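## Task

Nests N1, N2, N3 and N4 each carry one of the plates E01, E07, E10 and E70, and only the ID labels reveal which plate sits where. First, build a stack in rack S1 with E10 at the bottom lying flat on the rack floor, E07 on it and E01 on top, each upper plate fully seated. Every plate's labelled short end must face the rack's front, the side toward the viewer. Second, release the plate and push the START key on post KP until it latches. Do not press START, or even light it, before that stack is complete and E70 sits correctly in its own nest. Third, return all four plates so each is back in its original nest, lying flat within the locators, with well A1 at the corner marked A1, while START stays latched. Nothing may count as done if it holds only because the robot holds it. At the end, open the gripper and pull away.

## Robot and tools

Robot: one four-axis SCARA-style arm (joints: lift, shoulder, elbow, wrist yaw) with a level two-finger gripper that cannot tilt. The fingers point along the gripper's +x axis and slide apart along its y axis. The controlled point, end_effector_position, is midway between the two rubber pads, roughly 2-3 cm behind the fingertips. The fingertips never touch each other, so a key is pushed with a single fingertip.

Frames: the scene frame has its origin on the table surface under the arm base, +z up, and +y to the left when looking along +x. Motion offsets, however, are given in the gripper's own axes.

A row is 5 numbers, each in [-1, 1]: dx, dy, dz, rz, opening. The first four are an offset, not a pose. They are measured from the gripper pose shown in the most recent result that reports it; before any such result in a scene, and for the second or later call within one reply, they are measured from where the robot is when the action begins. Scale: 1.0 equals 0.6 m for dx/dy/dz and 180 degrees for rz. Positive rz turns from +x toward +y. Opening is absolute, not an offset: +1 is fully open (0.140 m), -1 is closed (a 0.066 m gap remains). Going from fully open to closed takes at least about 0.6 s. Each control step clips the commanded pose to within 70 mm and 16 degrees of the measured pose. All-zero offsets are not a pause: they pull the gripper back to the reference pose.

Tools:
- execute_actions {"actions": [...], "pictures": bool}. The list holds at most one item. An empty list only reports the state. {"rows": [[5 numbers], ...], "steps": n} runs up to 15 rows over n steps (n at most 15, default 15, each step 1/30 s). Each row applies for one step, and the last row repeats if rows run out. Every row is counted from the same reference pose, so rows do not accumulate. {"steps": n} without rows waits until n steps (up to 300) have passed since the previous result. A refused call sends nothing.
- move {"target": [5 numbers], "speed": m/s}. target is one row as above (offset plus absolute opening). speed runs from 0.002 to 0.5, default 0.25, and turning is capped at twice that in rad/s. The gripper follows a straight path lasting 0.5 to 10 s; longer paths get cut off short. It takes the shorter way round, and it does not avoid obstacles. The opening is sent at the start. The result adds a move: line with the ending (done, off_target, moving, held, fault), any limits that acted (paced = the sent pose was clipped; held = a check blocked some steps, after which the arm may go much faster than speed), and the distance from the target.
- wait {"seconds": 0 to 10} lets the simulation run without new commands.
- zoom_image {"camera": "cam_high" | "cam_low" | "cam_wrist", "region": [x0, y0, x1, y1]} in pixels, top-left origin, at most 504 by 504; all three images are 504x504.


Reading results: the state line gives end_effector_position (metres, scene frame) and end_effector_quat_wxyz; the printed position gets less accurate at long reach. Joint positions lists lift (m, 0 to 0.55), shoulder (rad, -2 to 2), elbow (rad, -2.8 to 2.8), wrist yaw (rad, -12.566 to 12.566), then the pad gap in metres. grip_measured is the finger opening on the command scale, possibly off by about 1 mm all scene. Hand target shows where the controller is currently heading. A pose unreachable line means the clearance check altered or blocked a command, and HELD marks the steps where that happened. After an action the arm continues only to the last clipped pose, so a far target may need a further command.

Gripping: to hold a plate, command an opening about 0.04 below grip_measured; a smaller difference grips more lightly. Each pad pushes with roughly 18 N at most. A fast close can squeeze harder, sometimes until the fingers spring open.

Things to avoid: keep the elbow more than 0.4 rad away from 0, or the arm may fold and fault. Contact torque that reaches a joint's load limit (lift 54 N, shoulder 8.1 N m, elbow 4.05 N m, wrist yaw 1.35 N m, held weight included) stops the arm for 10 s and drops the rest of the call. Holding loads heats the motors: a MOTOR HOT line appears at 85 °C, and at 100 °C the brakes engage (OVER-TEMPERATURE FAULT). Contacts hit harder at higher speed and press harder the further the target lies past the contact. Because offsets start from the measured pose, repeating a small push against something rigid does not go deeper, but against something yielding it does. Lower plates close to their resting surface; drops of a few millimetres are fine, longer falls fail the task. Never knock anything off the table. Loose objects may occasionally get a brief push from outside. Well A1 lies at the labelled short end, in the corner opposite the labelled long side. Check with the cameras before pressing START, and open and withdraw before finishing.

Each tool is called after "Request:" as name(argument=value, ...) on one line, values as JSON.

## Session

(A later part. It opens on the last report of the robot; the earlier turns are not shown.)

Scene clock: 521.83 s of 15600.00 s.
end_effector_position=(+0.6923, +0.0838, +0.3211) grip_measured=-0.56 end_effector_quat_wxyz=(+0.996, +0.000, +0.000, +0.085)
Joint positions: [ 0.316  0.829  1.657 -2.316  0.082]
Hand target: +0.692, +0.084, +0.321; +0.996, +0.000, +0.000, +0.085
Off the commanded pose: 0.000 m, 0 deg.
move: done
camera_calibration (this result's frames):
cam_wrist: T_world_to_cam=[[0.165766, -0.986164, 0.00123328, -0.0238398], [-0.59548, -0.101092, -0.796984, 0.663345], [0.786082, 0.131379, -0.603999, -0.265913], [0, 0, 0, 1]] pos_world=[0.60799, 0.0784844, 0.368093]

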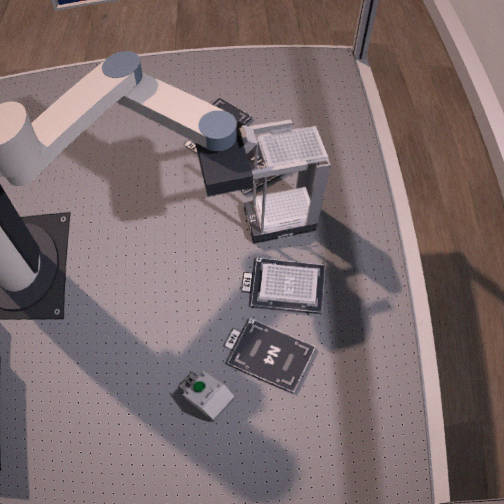

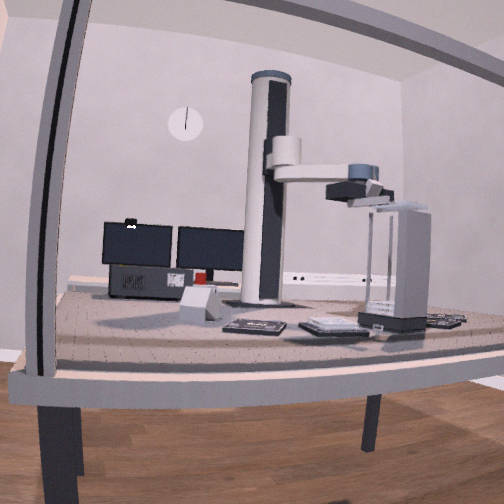

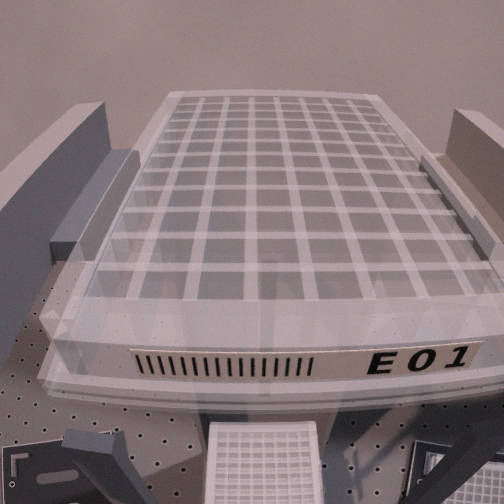

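Request:
move(target=[0, 0.0001, -0.382, 0, -0.6], speed=0.3)

Request:
move(target=[0, 0, -0.0068, 0, -0.6], speed=0.02)

Request:
execute_actions(actions=[{"rows": [[0,0,0,0,-0.57],[0,0,0,0,-0.55],[0,0,0,0,-0.53],[0,0,0,0,-0.5],[0,0,0,0,0.1]], "steps": 15}])

Request:
zoom_image(camera="cam_wrist", region=[60, 260, 360, 504])

Request:
zoom_image(camera="cam_wrist", region=[110, 70, 450, 200])

Request:
move(target=[-0.2, 0, 0, 0, 0.1], speed=0.35)

Request:
zoom_image(camera="cam_wrist", region=[140, 30, 410, 230])

Request:
move(target=[-0.3897, -0.5668, 0.0503, -0.3261, -1], speed=0.45)

Scene clock: 551.13 s of 15600.00 s.
end_effector_position=(+0.6923, +0.0838, +0.0918) grip_measured=-0.56 end_effector_quat_wxyz=(+0.996, +0.000, +0.000, +0.085)
Joint positions: [ 0.087  0.829  1.657 -2.316  0.082]
Hand target: +0.692, +0.084, +0.092; +0.996, +0.000, +0.000, +0.085
Off the commanded pose: 0.000 m, 0 deg.
After step 90, 25.07 s passed at rest.
move: done
camera_calibration (this result's frames):
cam_wrist: T_world_to_cam=[[0.1658, -0.986159, 0.00123328, -0.0235541], [-0.595477, -0.101112, -0.796984, 0.480627], [0.786077, 0.131405, -0.603999, -0.404378], [0, 0, 0, 1]] pos_world=[0.60798, 0.0785066, 0.138837]

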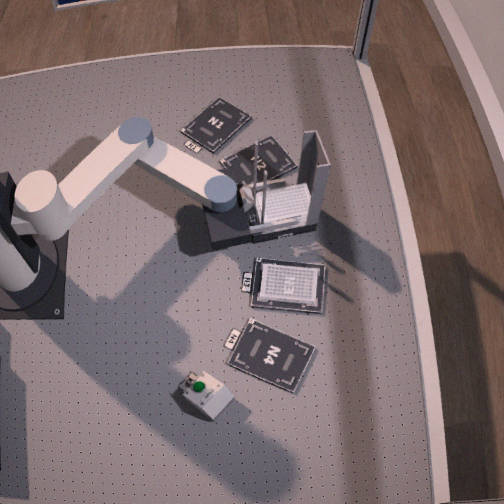

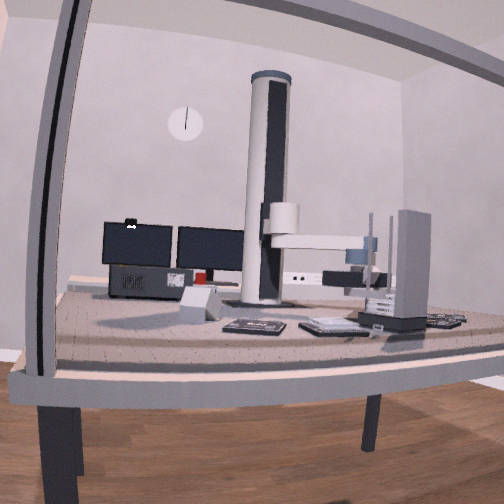

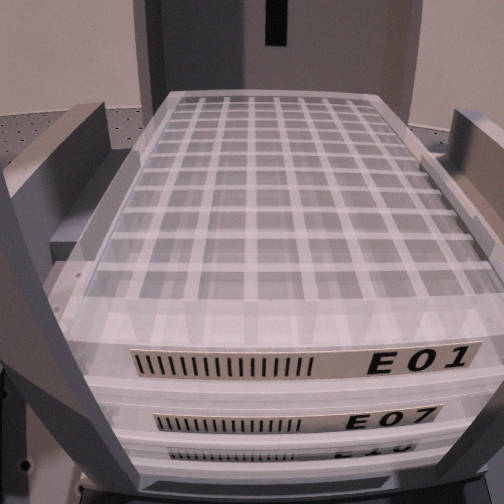

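Scene clock: 551.83 s of 15600.00 s.
end_effector_position=(+0.6923, +0.0838, +0.0877) grip_measured=-0.56 end_effector_quat_wxyz=(+0.996, +0.000, +0.000, +0.085)
Joint positions: [ 0.083  0.829  1.657 -2.316  0.082]
Hand target: +0.692, +0.084, +0.088; +0.996, +0.000, +0.000, +0.085
Off the commanded pose: 0.000 m, 0 deg.
move: done
camera_calibration (this result's frames):
cam_wrist: T_world_to_cam=[[0.1658, -0.986159, 0.00123328, -0.023549], [-0.595477, -0.101112, -0.796984, 0.477367], [0.786078, 0.131405, -0.603999, -0.406848], [0, 0, 0, 1]] pos_world=[0.60798, 0.0785066, 0.134748]

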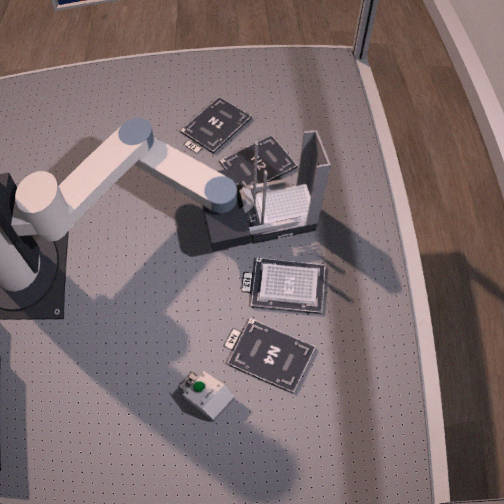

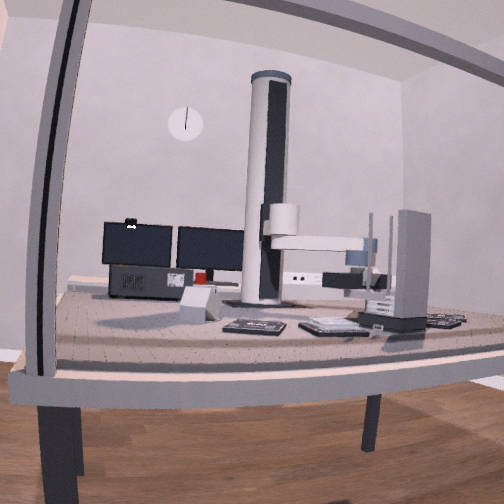

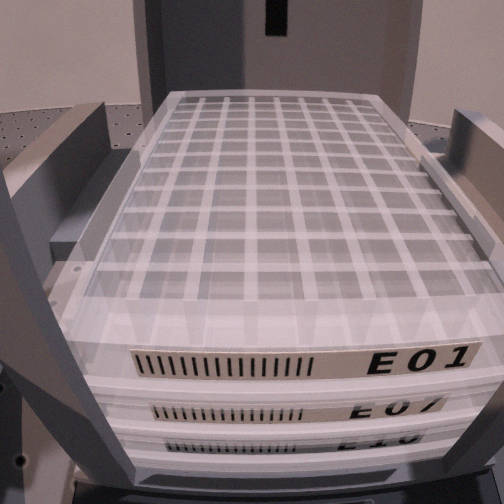

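Scene clock: 552.33 s of 15600.00 s.
end_effector_position=(+0.6923, +0.0838, +0.0877) grip_measured=+0.10 end_effector_quat_wxyz=(+0.996, +0.000, +0.000, +0.085)
Joint positions: [ 0.083  0.829  1.657 -2.316  0.107]
Hand target: +0.692, +0.084, +0.088; +0.996, +0.000, +0.000, +0.085
Off the commanded pose: 0.000 m, 0 deg.
Steps of this call (steps 1 to 15: all 15 steps of this action). Readings (end_effector_position):
1: (+0.6923, +0.0838, +0.0877)
2: (+0.6923, +0.0838, +0.0877)
4: (+0.6923, +0.0838, +0.0877)
8: (+0.6923, +0.0838, +0.0877)
15: the state above
camera_calibration (this result's frames):
cam_wrist: T_world_to_cam=[[0.1658, -0.986159, 0.00123328, -0.0235491], [-0.595477, -0.101112, -0.796984, 0.477367], [0.786077, 0.131405, -0.603999, -0.406848], [0, 0, 0, 1]] pos_world=[0.60798, 0.0785066, 0.134748]

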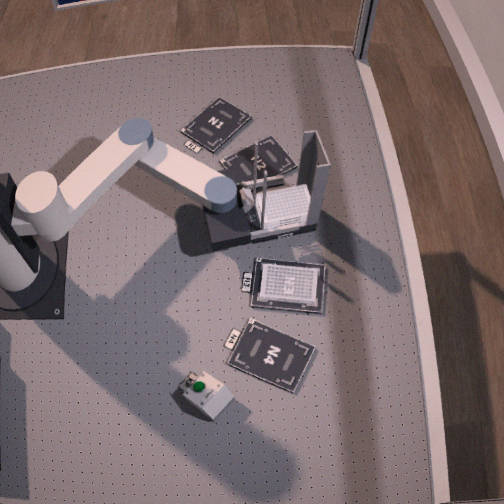

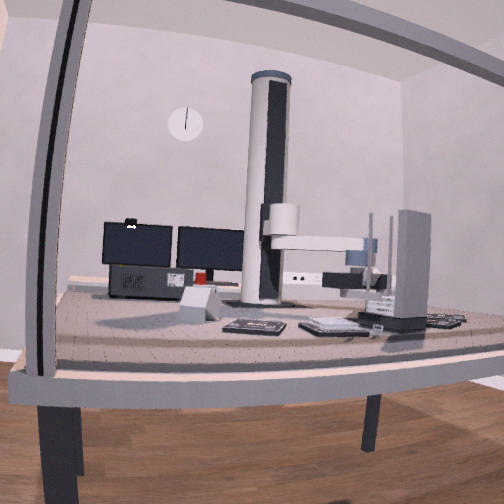

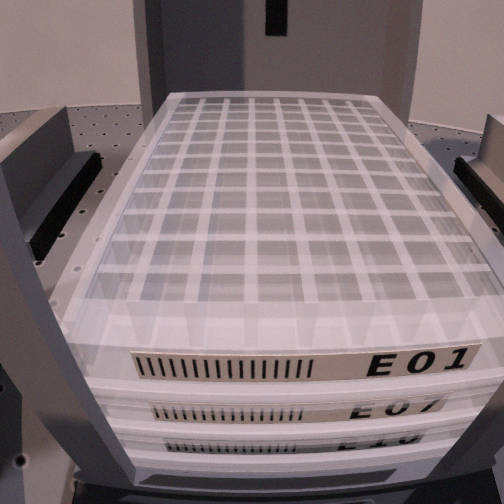

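Region (60, 260, 360, 504) of cam_wrist's 504x504 image, scaled by 1.680, with more detail than that image has; it fills the top 410 rows of this view, and the rest is white.

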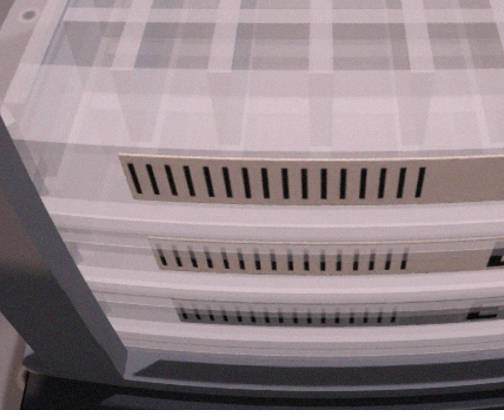

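Region (110, 70, 450, 200) of cam_wrist's 504x504 image, scaled by 1.482, with more detail than that image has; it fills the top 193 rows of this view, and the rest is white.

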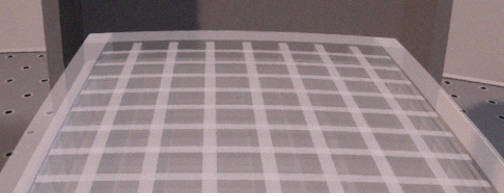

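Scene clock: 553.37 s of 15600.00 s.
end_effector_position=(+0.5740, +0.0636, +0.0877) grip_measured=+0.10 end_effector_quat_wxyz=(+0.996, +0.000, +0.000, +0.084)
Joint positions: [ 0.083  1.064  1.055 -1.95   0.107]
Hand target: +0.574, +0.064, +0.088; +0.996, +0.000, +0.000, +0.085
Off the commanded pose: 0.000 m, 0 deg.
move: done
camera_calibration (this result's frames):
cam_wrist: T_world_to_cam=[[0.16535, -0.986234, 0.00123328, -0.0236445], [-0.595523, -0.100841, -0.796984, 0.404867], [0.786137, 0.131047, -0.603999, -0.311206], [0, 0, 0, 1]] pos_world=[0.489668, 0.0582906, 0.134734]

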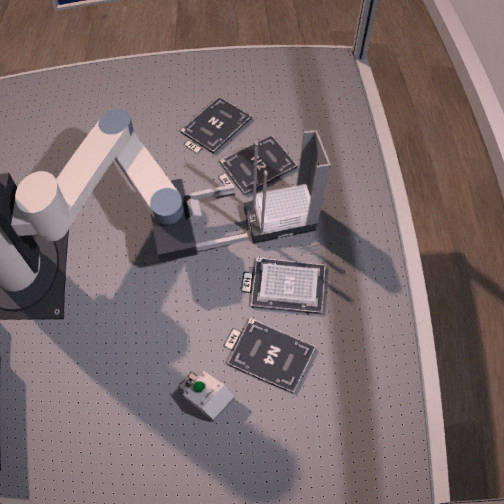

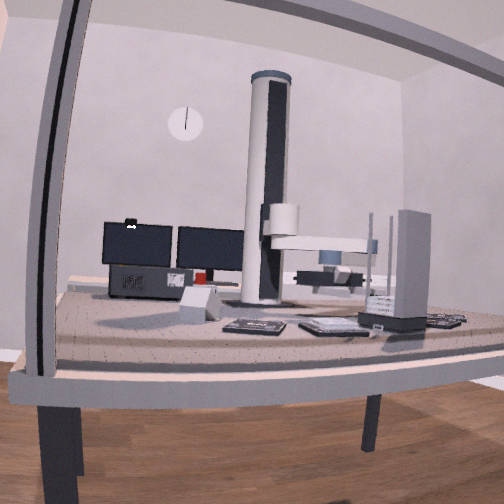

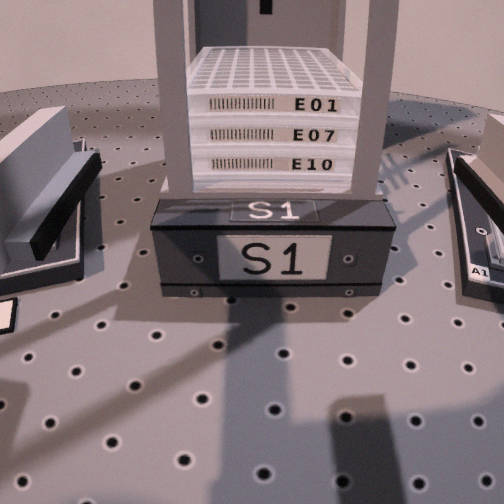

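Region (140, 30, 410, 230) of cam_wrist's 504x504 image, scaled by 1.867, with more detail than that image has; it fills the top 373 rows of this view, and the rest is white.

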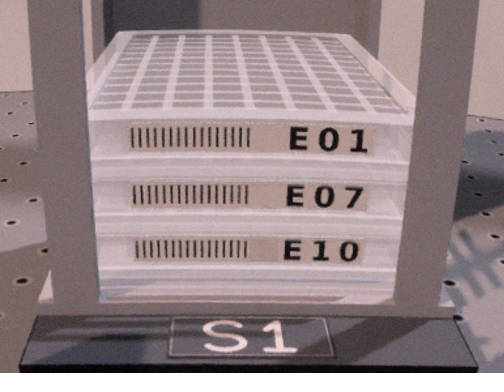

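Scene clock: 555.03 s of 15600.00 s.
end_effector_position=(+0.4006, -0.3110, +0.1179) grip_measured=-0.99 end_effector_quat_wxyz=(+0.910, +0.000, +0.000, -0.415)
Joint positions: [ 0.113 -0.053  0.97  -1.773  0.066]
Hand target: +0.401, -0.311, +0.118; +0.910, +0.000, +0.000, -0.415
Off the commanded pose: 0.000 m, 0 deg.
move: done
camera_calibration (this result's frames):
cam_wrist: T_world_to_cam=[[-0.75666, -0.653807, 0.00123328, 0.108302], [-0.395643, 0.45638, -0.796984, 0.381128], [0.520511, -0.603534, -0.603999, -0.229664], [0, 0, 0, 1]] pos_world=[0.352281, -0.24174, 0.164902]

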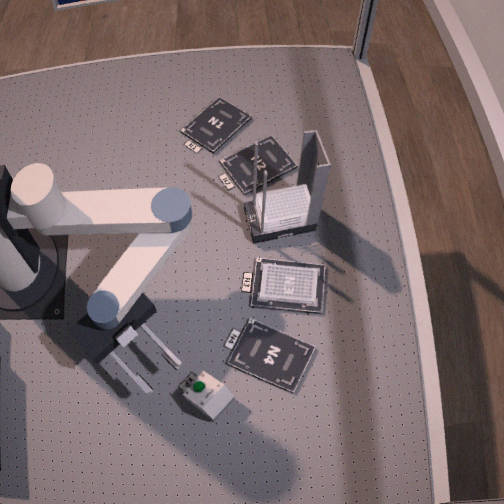

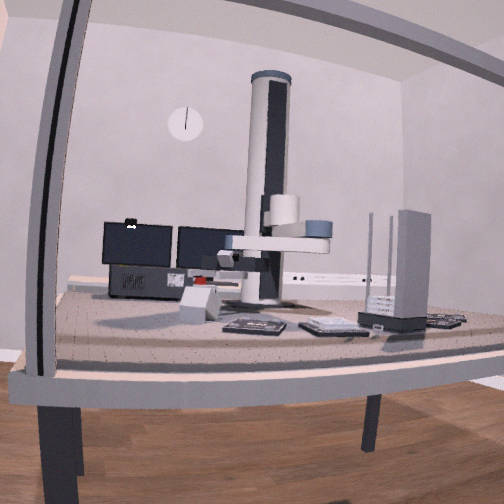

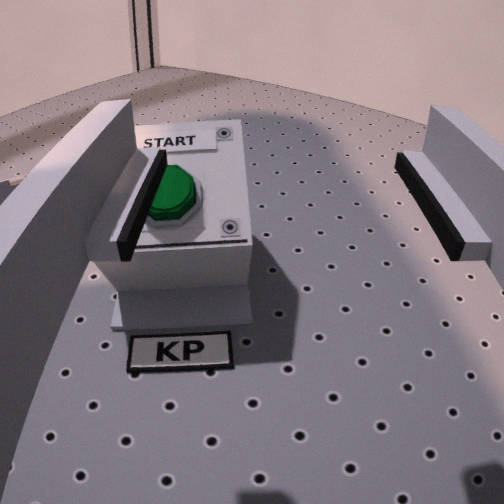

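Request:
zoom_image(camera="cam_wrist", region=[70, 90, 290, 350])

Request:
zoom_image(camera="cam_high", region=[230, 170, 340, 330])

Request:
zoom_image(camera="cam_low", region=[160, 250, 260, 330])

Region (70, 90, 290, 350) of cam_wrist's 504x504 image, scaled by 1.938, with more detail than that image has; it fills the left 426 columns of this view, and the rest is white.

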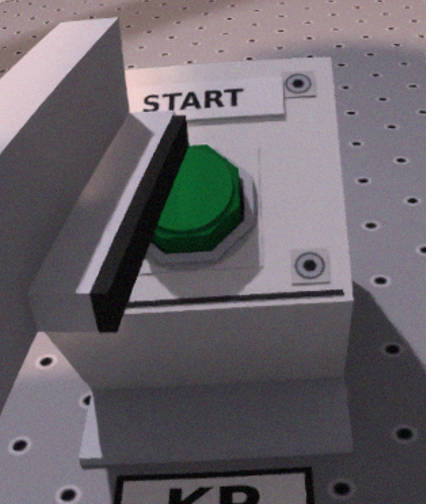

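Region (230, 170, 340, 330) of cam_high's 504x504 image, scaled by 3.150, with more detail than that image has; it fills the left 346 columns of this view, and the rest is white.

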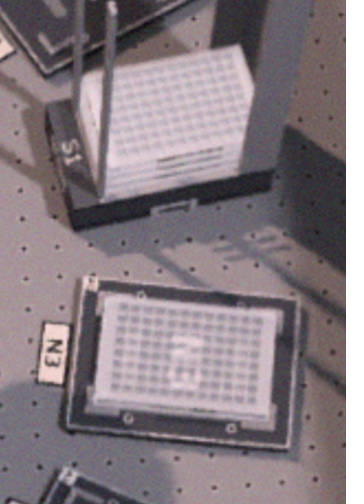

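Region (160, 250, 260, 330) of cam_low's 504x504 image, scaled by 5.040, with more detail than that image has; it fills the top 403 rows of this view, and the rest is white.

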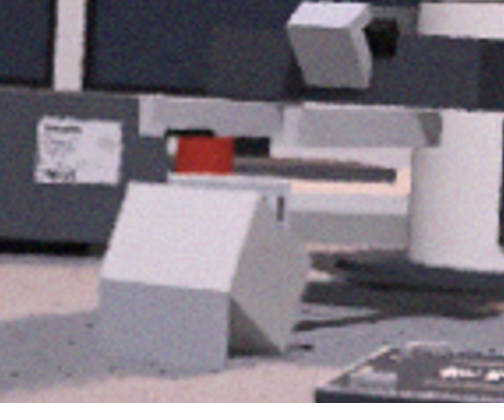

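Request:
move(target=[0.0811, 0.0008, -0.0445, 0.025, -1], speed=0.15)

Request:
zoom_image(camera="cam_wrist", region=[60, 60, 300, 300])

Request:
zoom_image(camera="cam_high", region=[160, 350, 240, 430])

Scene clock: 589.10 s of 15600.00 s.
end_effector_position=(+0.4330, -0.3474, +0.0912) grip_measured=-0.99 end_effector_quat_wxyz=(+0.926, +0.000, +0.000, -0.378)
Joint positions: [ 0.086 -0.147  1.199 -1.828  0.066]
Hand target: +0.433, -0.347, +0.091; +0.926, +0.000, +0.000, -0.379
Off the commanded pose: 0.000 m, 0 deg.
After step 90, 30.33 s passed at rest.
move: done
camera_calibration (this result's frames):
cam_wrist: T_world_to_cam=[[-0.702598, -0.711586, 0.00123328, 0.0655659], [-0.430488, 0.42367, -0.796984, 0.392943], [0.5666, -0.56049, -0.603999, -0.28962], [0, 0, 0, 1]] pos_world=[0.379323, -0.282151, 0.138159]

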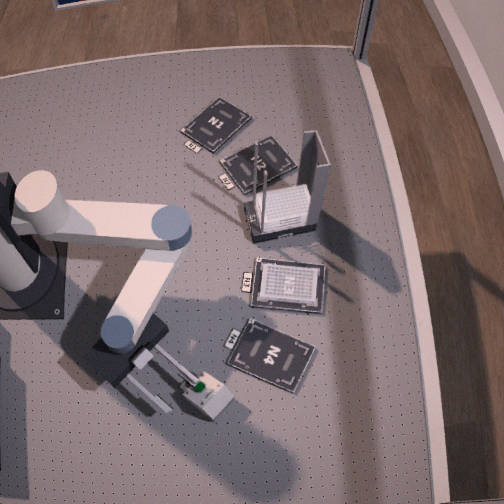

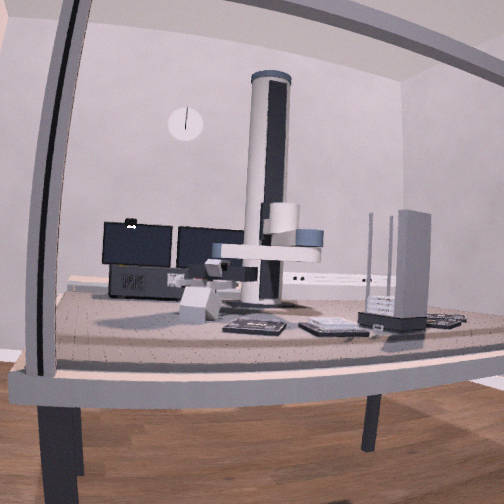

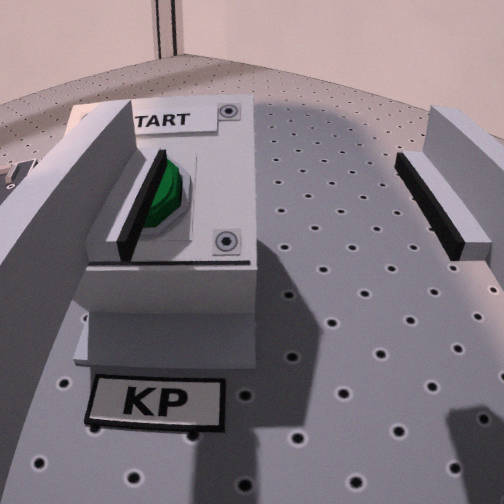

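Region (60, 60, 300, 300) of cam_wrist's 504x504 image, scaled by 2.100, with more detail than that image has.

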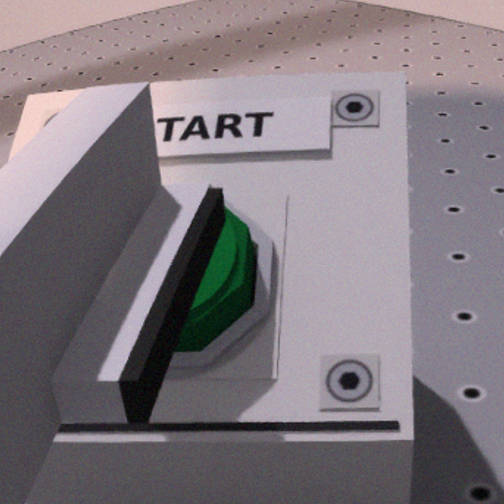

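Region (160, 350, 240, 430) of cam_high's 504x504 image, scaled by 6.300, with more detail than that image has.

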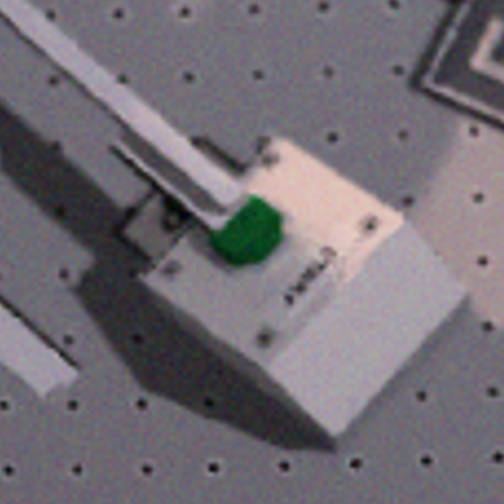

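Request:
move(target=[0.0083, 0, -0.0144, 0, -1], speed=0.02)

Request:
zoom_image(camera="cam_wrist", region=[80, 100, 240, 260])

Request:
zoom_image(camera="cam_high", region=[170, 360, 230, 420])

Scene clock: 605.77 s of 15600.00 s.
end_effector_position=(+0.4366, -0.3507, +0.0826) grip_measured=-0.99 end_effector_quat_wxyz=(+0.926, +0.000, +0.000, -0.378)
Joint positions: [ 0.078 -0.151  1.221 -1.845  0.066]
Hand target: +0.437, -0.351, +0.083; +0.926, +0.000, +0.000, -0.378
Off the commanded pose: 0.000 m, 0 deg.
After step 90, 12.93 s passed at rest.
move: done
camera_calibration (this result's frames):
cam_wrist: T_world_to_cam=[[-0.702003, -0.712173, 0.00123328, 0.0652791], [-0.430843, 0.42331, -0.796984, 0.389123], [0.567069, -0.560016, -0.603999, -0.298686], [0, 0, 0, 1]] pos_world=[0.382853, -0.285499, 0.129638]

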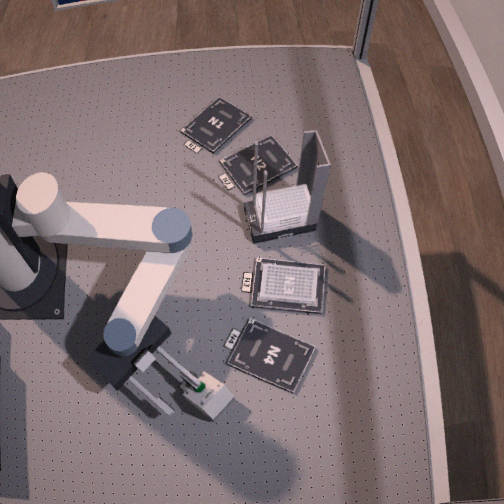

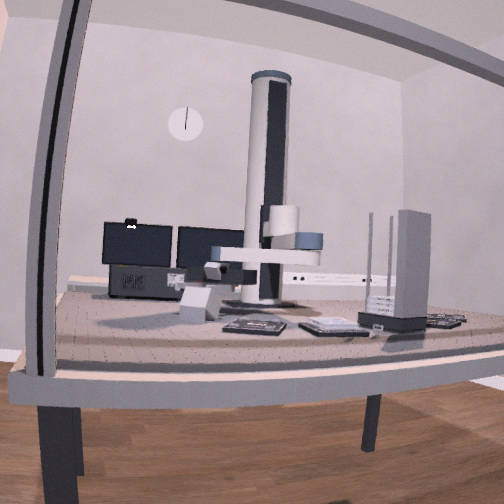

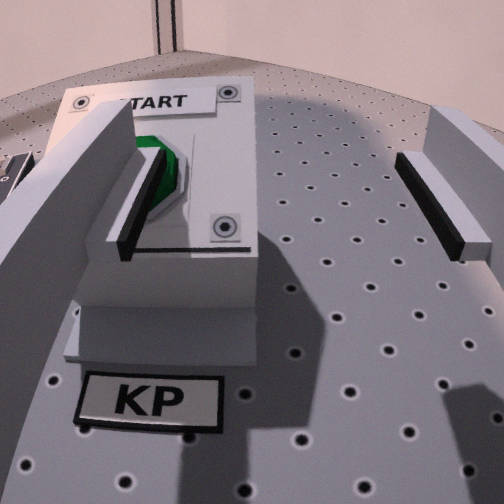

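Region (80, 100, 240, 260) of cam_wrist's 504x504 image, scaled by 3.150, with more detail than that image has.

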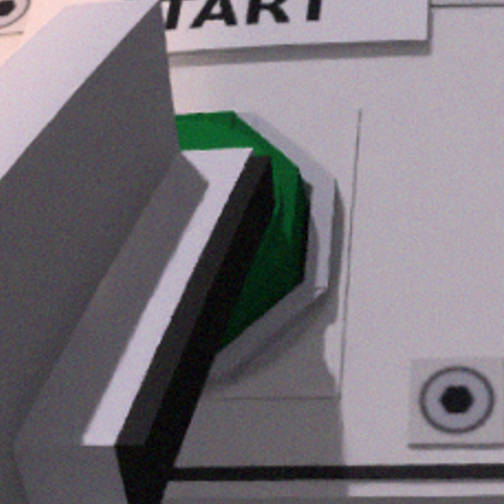

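Region (170, 360, 230, 420) of cam_high's 504x504 image, scaled by 8.400, with more detail than that image has.

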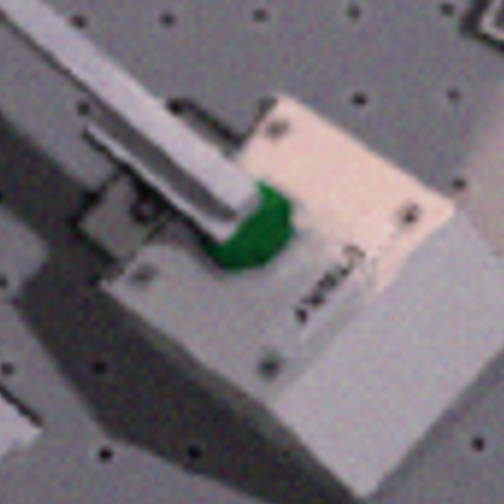

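Request:
move(target=[0.0017, 0, -0.0029, 0, -1], speed=0.01)

Request:
zoom_image(camera="cam_wrist", region=[80, 100, 240, 260])

Scene clock: 609.47 s of 15600.00 s.
end_effector_position=(+0.4372, -0.3513, +0.0811) grip_measured=-0.99 end_effector_quat_wxyz=(+0.926, +0.000, +0.000, -0.378)
Joint positions: [ 0.076 -0.152  1.225 -1.848  0.066]
Hand target: +0.437, -0.351, +0.081; +0.926, +0.000, +0.000, -0.378
Off the commanded pose: 0.000 m, 0 deg.
move: done
camera_calibration (this result's frames):
cam_wrist: T_world_to_cam=[[-0.701897, -0.712277, 0.00123328, 0.0652186], [-0.430905, 0.423246, -0.796984, 0.388432], [0.567152, -0.559932, -0.603999, -0.300305], [0, 0, 0, 1]] pos_world=[0.383473, -0.286099, 0.128109]

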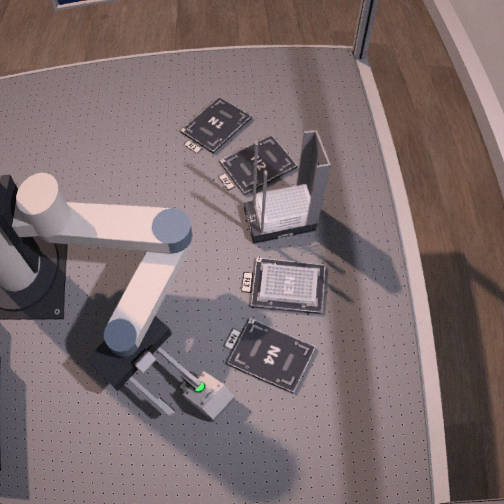

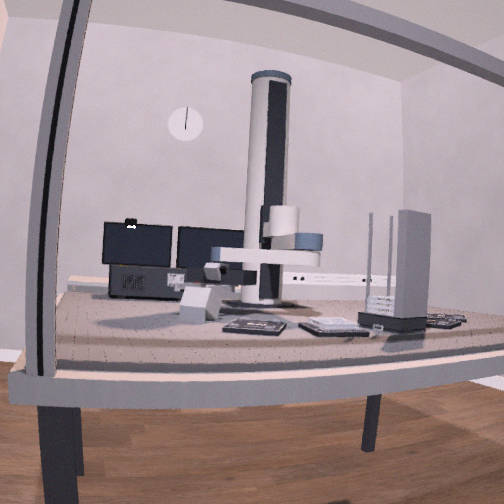

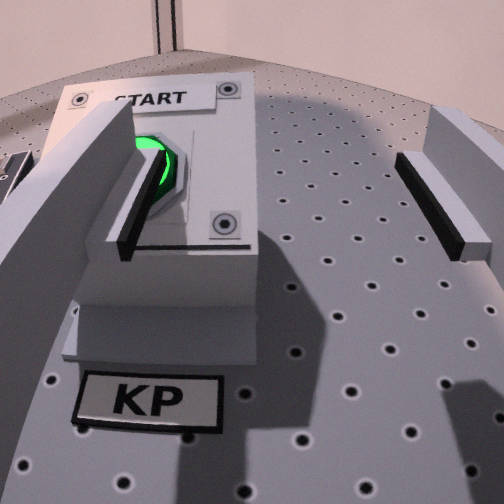

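Region (80, 100, 240, 260) of cam_wrist's 504x504 image, scaled by 3.150, with more detail than that image has.

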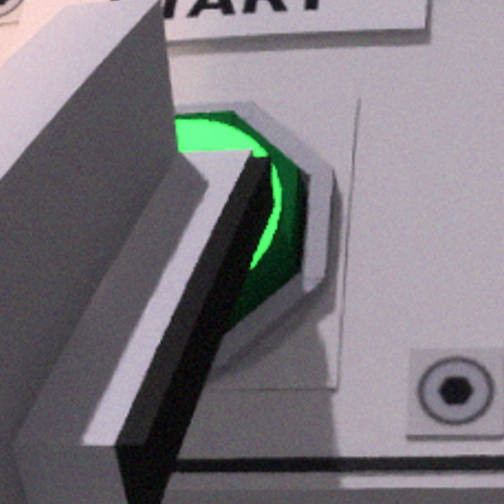

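Request:
execute_actions(actions=[])

Scene clock: 626.97 s of 15600.00 s.
end_effector_position=(+0.4372, -0.3513, +0.0811) grip_measured=-0.99 end_effector_quat_wxyz=(+0.926, +0.000, +0.000, -0.378)
Joint positions: [ 0.076 -0.152  1.225 -1.848  0.066]
Hand target: +0.437, -0.351, +0.081; +0.926, +0.000, +0.000, -0.378
Off the commanded pose: 0.000 m, 0 deg.
Steps of this call (steps 1 to 90: nothing new was sent; then 14.50 s passed at rest). Readings (end_effector_position):
1: (+0.4372, -0.3513, +0.0811)
2: (+0.4372, -0.3513, +0.0811)
4: (+0.4372, -0.3513, +0.0811)
8: (+0.4372, -0.3513, +0.0811)
90: the state above
camera_calibration (this result's frames):
cam_wrist: T_world_to_cam=[[-0.701897, -0.712278, 0.00123328, 0.0652184], [-0.430906, 0.423246, -0.796984, 0.388432], [0.567152, -0.559932, -0.603999, -0.300306], [0, 0, 0, 1]] pos_world=[0.383473, -0.2861, 0.128109]

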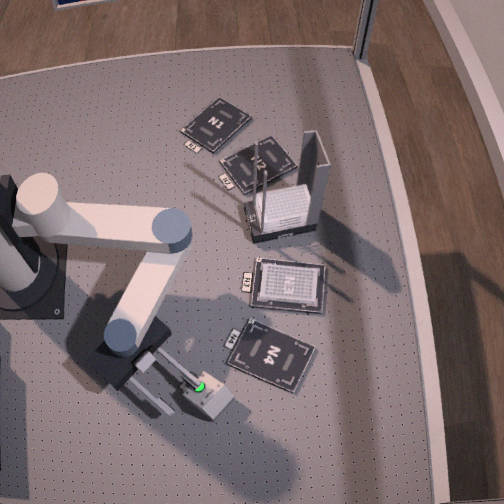

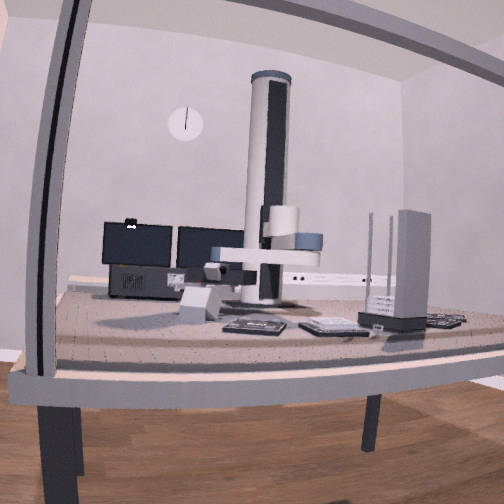

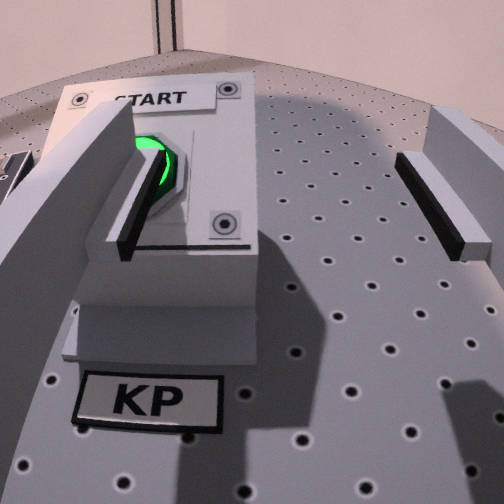

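Request:
move(target=[0.0012,0,-0.0022,0,-1], speed=0.01)

Request:
move(target=[-0.02,0,0.035,0,-1], speed=0.05)

Request:
zoom_image(camera="cam_wrist", region=[60,100,300,340])

Scene clock: 634.03 s of 15600.00 s.
end_effector_position=(+0.4376, -0.3517, +0.0800) grip_measured=-0.99 end_effector_quat_wxyz=(+0.926, +0.000, +0.000, -0.378)
Joint positions: [ 0.075 -0.153  1.228 -1.85   0.066]
Hand target: +0.438, -0.352, +0.080; +0.926, +0.000, +0.000, -0.378
Off the commanded pose: 0.000 m, 0 deg.
After step 90, 3.37 s passed at rest.
move: done
camera_calibration (this result's frames):
cam_wrist: T_world_to_cam=[[-0.701782, -0.71239, 0.00123328, 0.0651473], [-0.430974, 0.423176, -0.796984, 0.387912], [0.567242, -0.559841, -0.603999, -0.301404], [0, 0, 0, 1]] pos_world=[0.383868, -0.286483, 0.127031]

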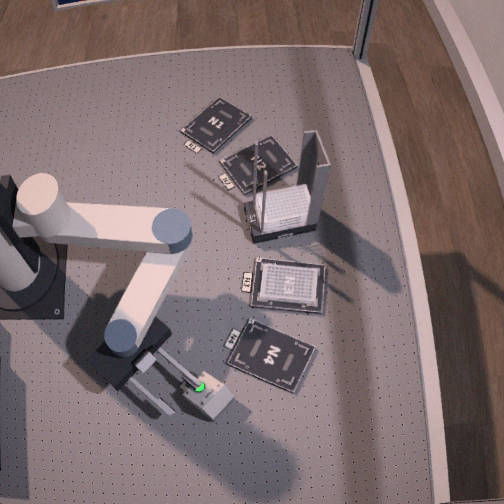

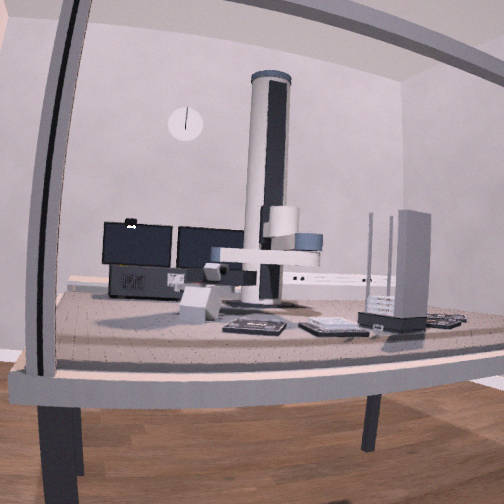

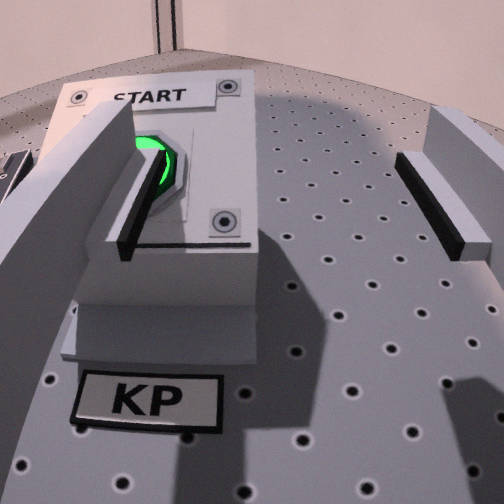

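Scene clock: 634.77 s of 15600.00 s.
end_effector_position=(+0.4289, -0.3434, +0.1011) grip_measured=-0.99 end_effector_quat_wxyz=(+0.926, +0.000, +0.000, -0.378)
Joint positions: [ 0.096 -0.141  1.173 -1.807  0.066]
Hand target: +0.429, -0.343, +0.101; +0.926, +0.000, +0.000, -0.378
Off the commanded pose: 0.000 m, 0 deg.
move: done
camera_calibration (this result's frames):
cam_wrist: T_world_to_cam=[[-0.702312, -0.711868, 0.00123328, 0.0653153], [-0.430658, 0.423497, -0.796984, 0.397393], [0.566825, -0.560263, -0.603999, -0.279073], [0, 0, 0, 1]] pos_world=[0.375198, -0.278153, 0.148075]

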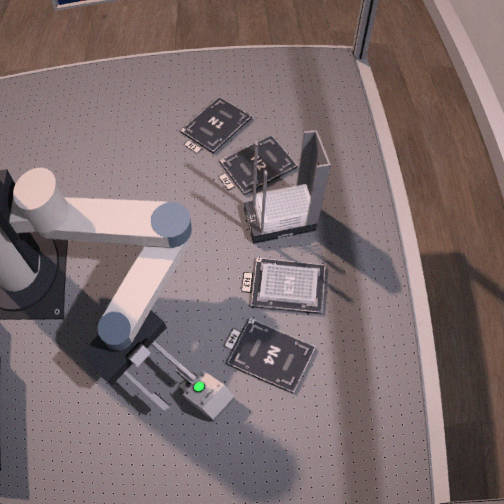

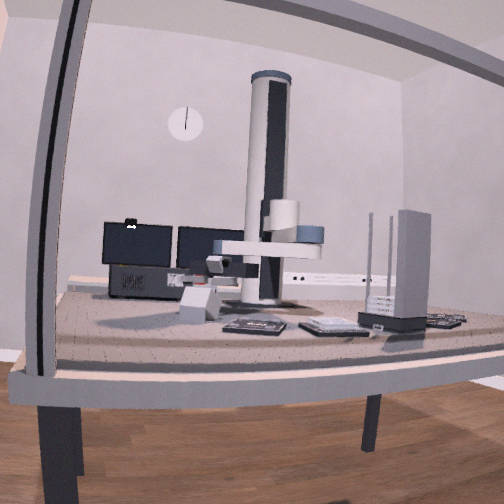

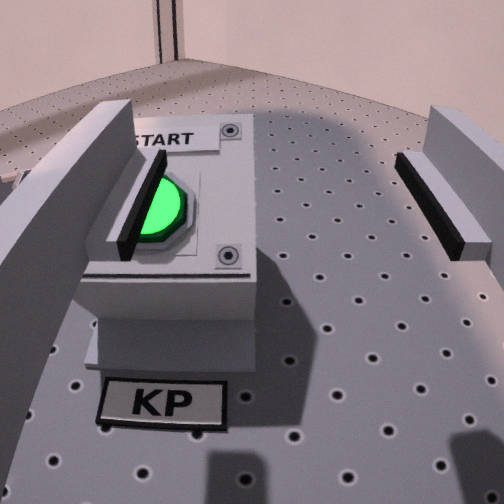

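Region (60, 100, 300, 340) of cam_wrist's 504x504 image, scaled by 2.100, with more detail than that image has.

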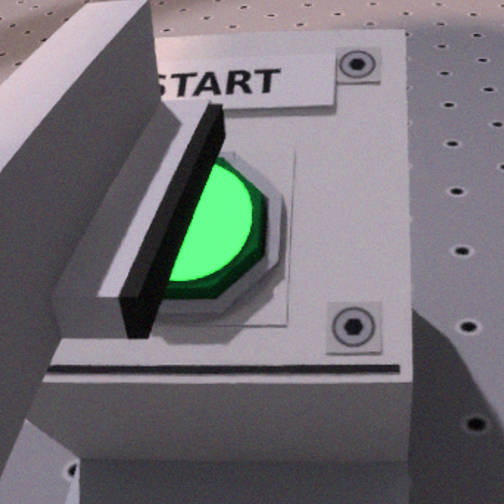

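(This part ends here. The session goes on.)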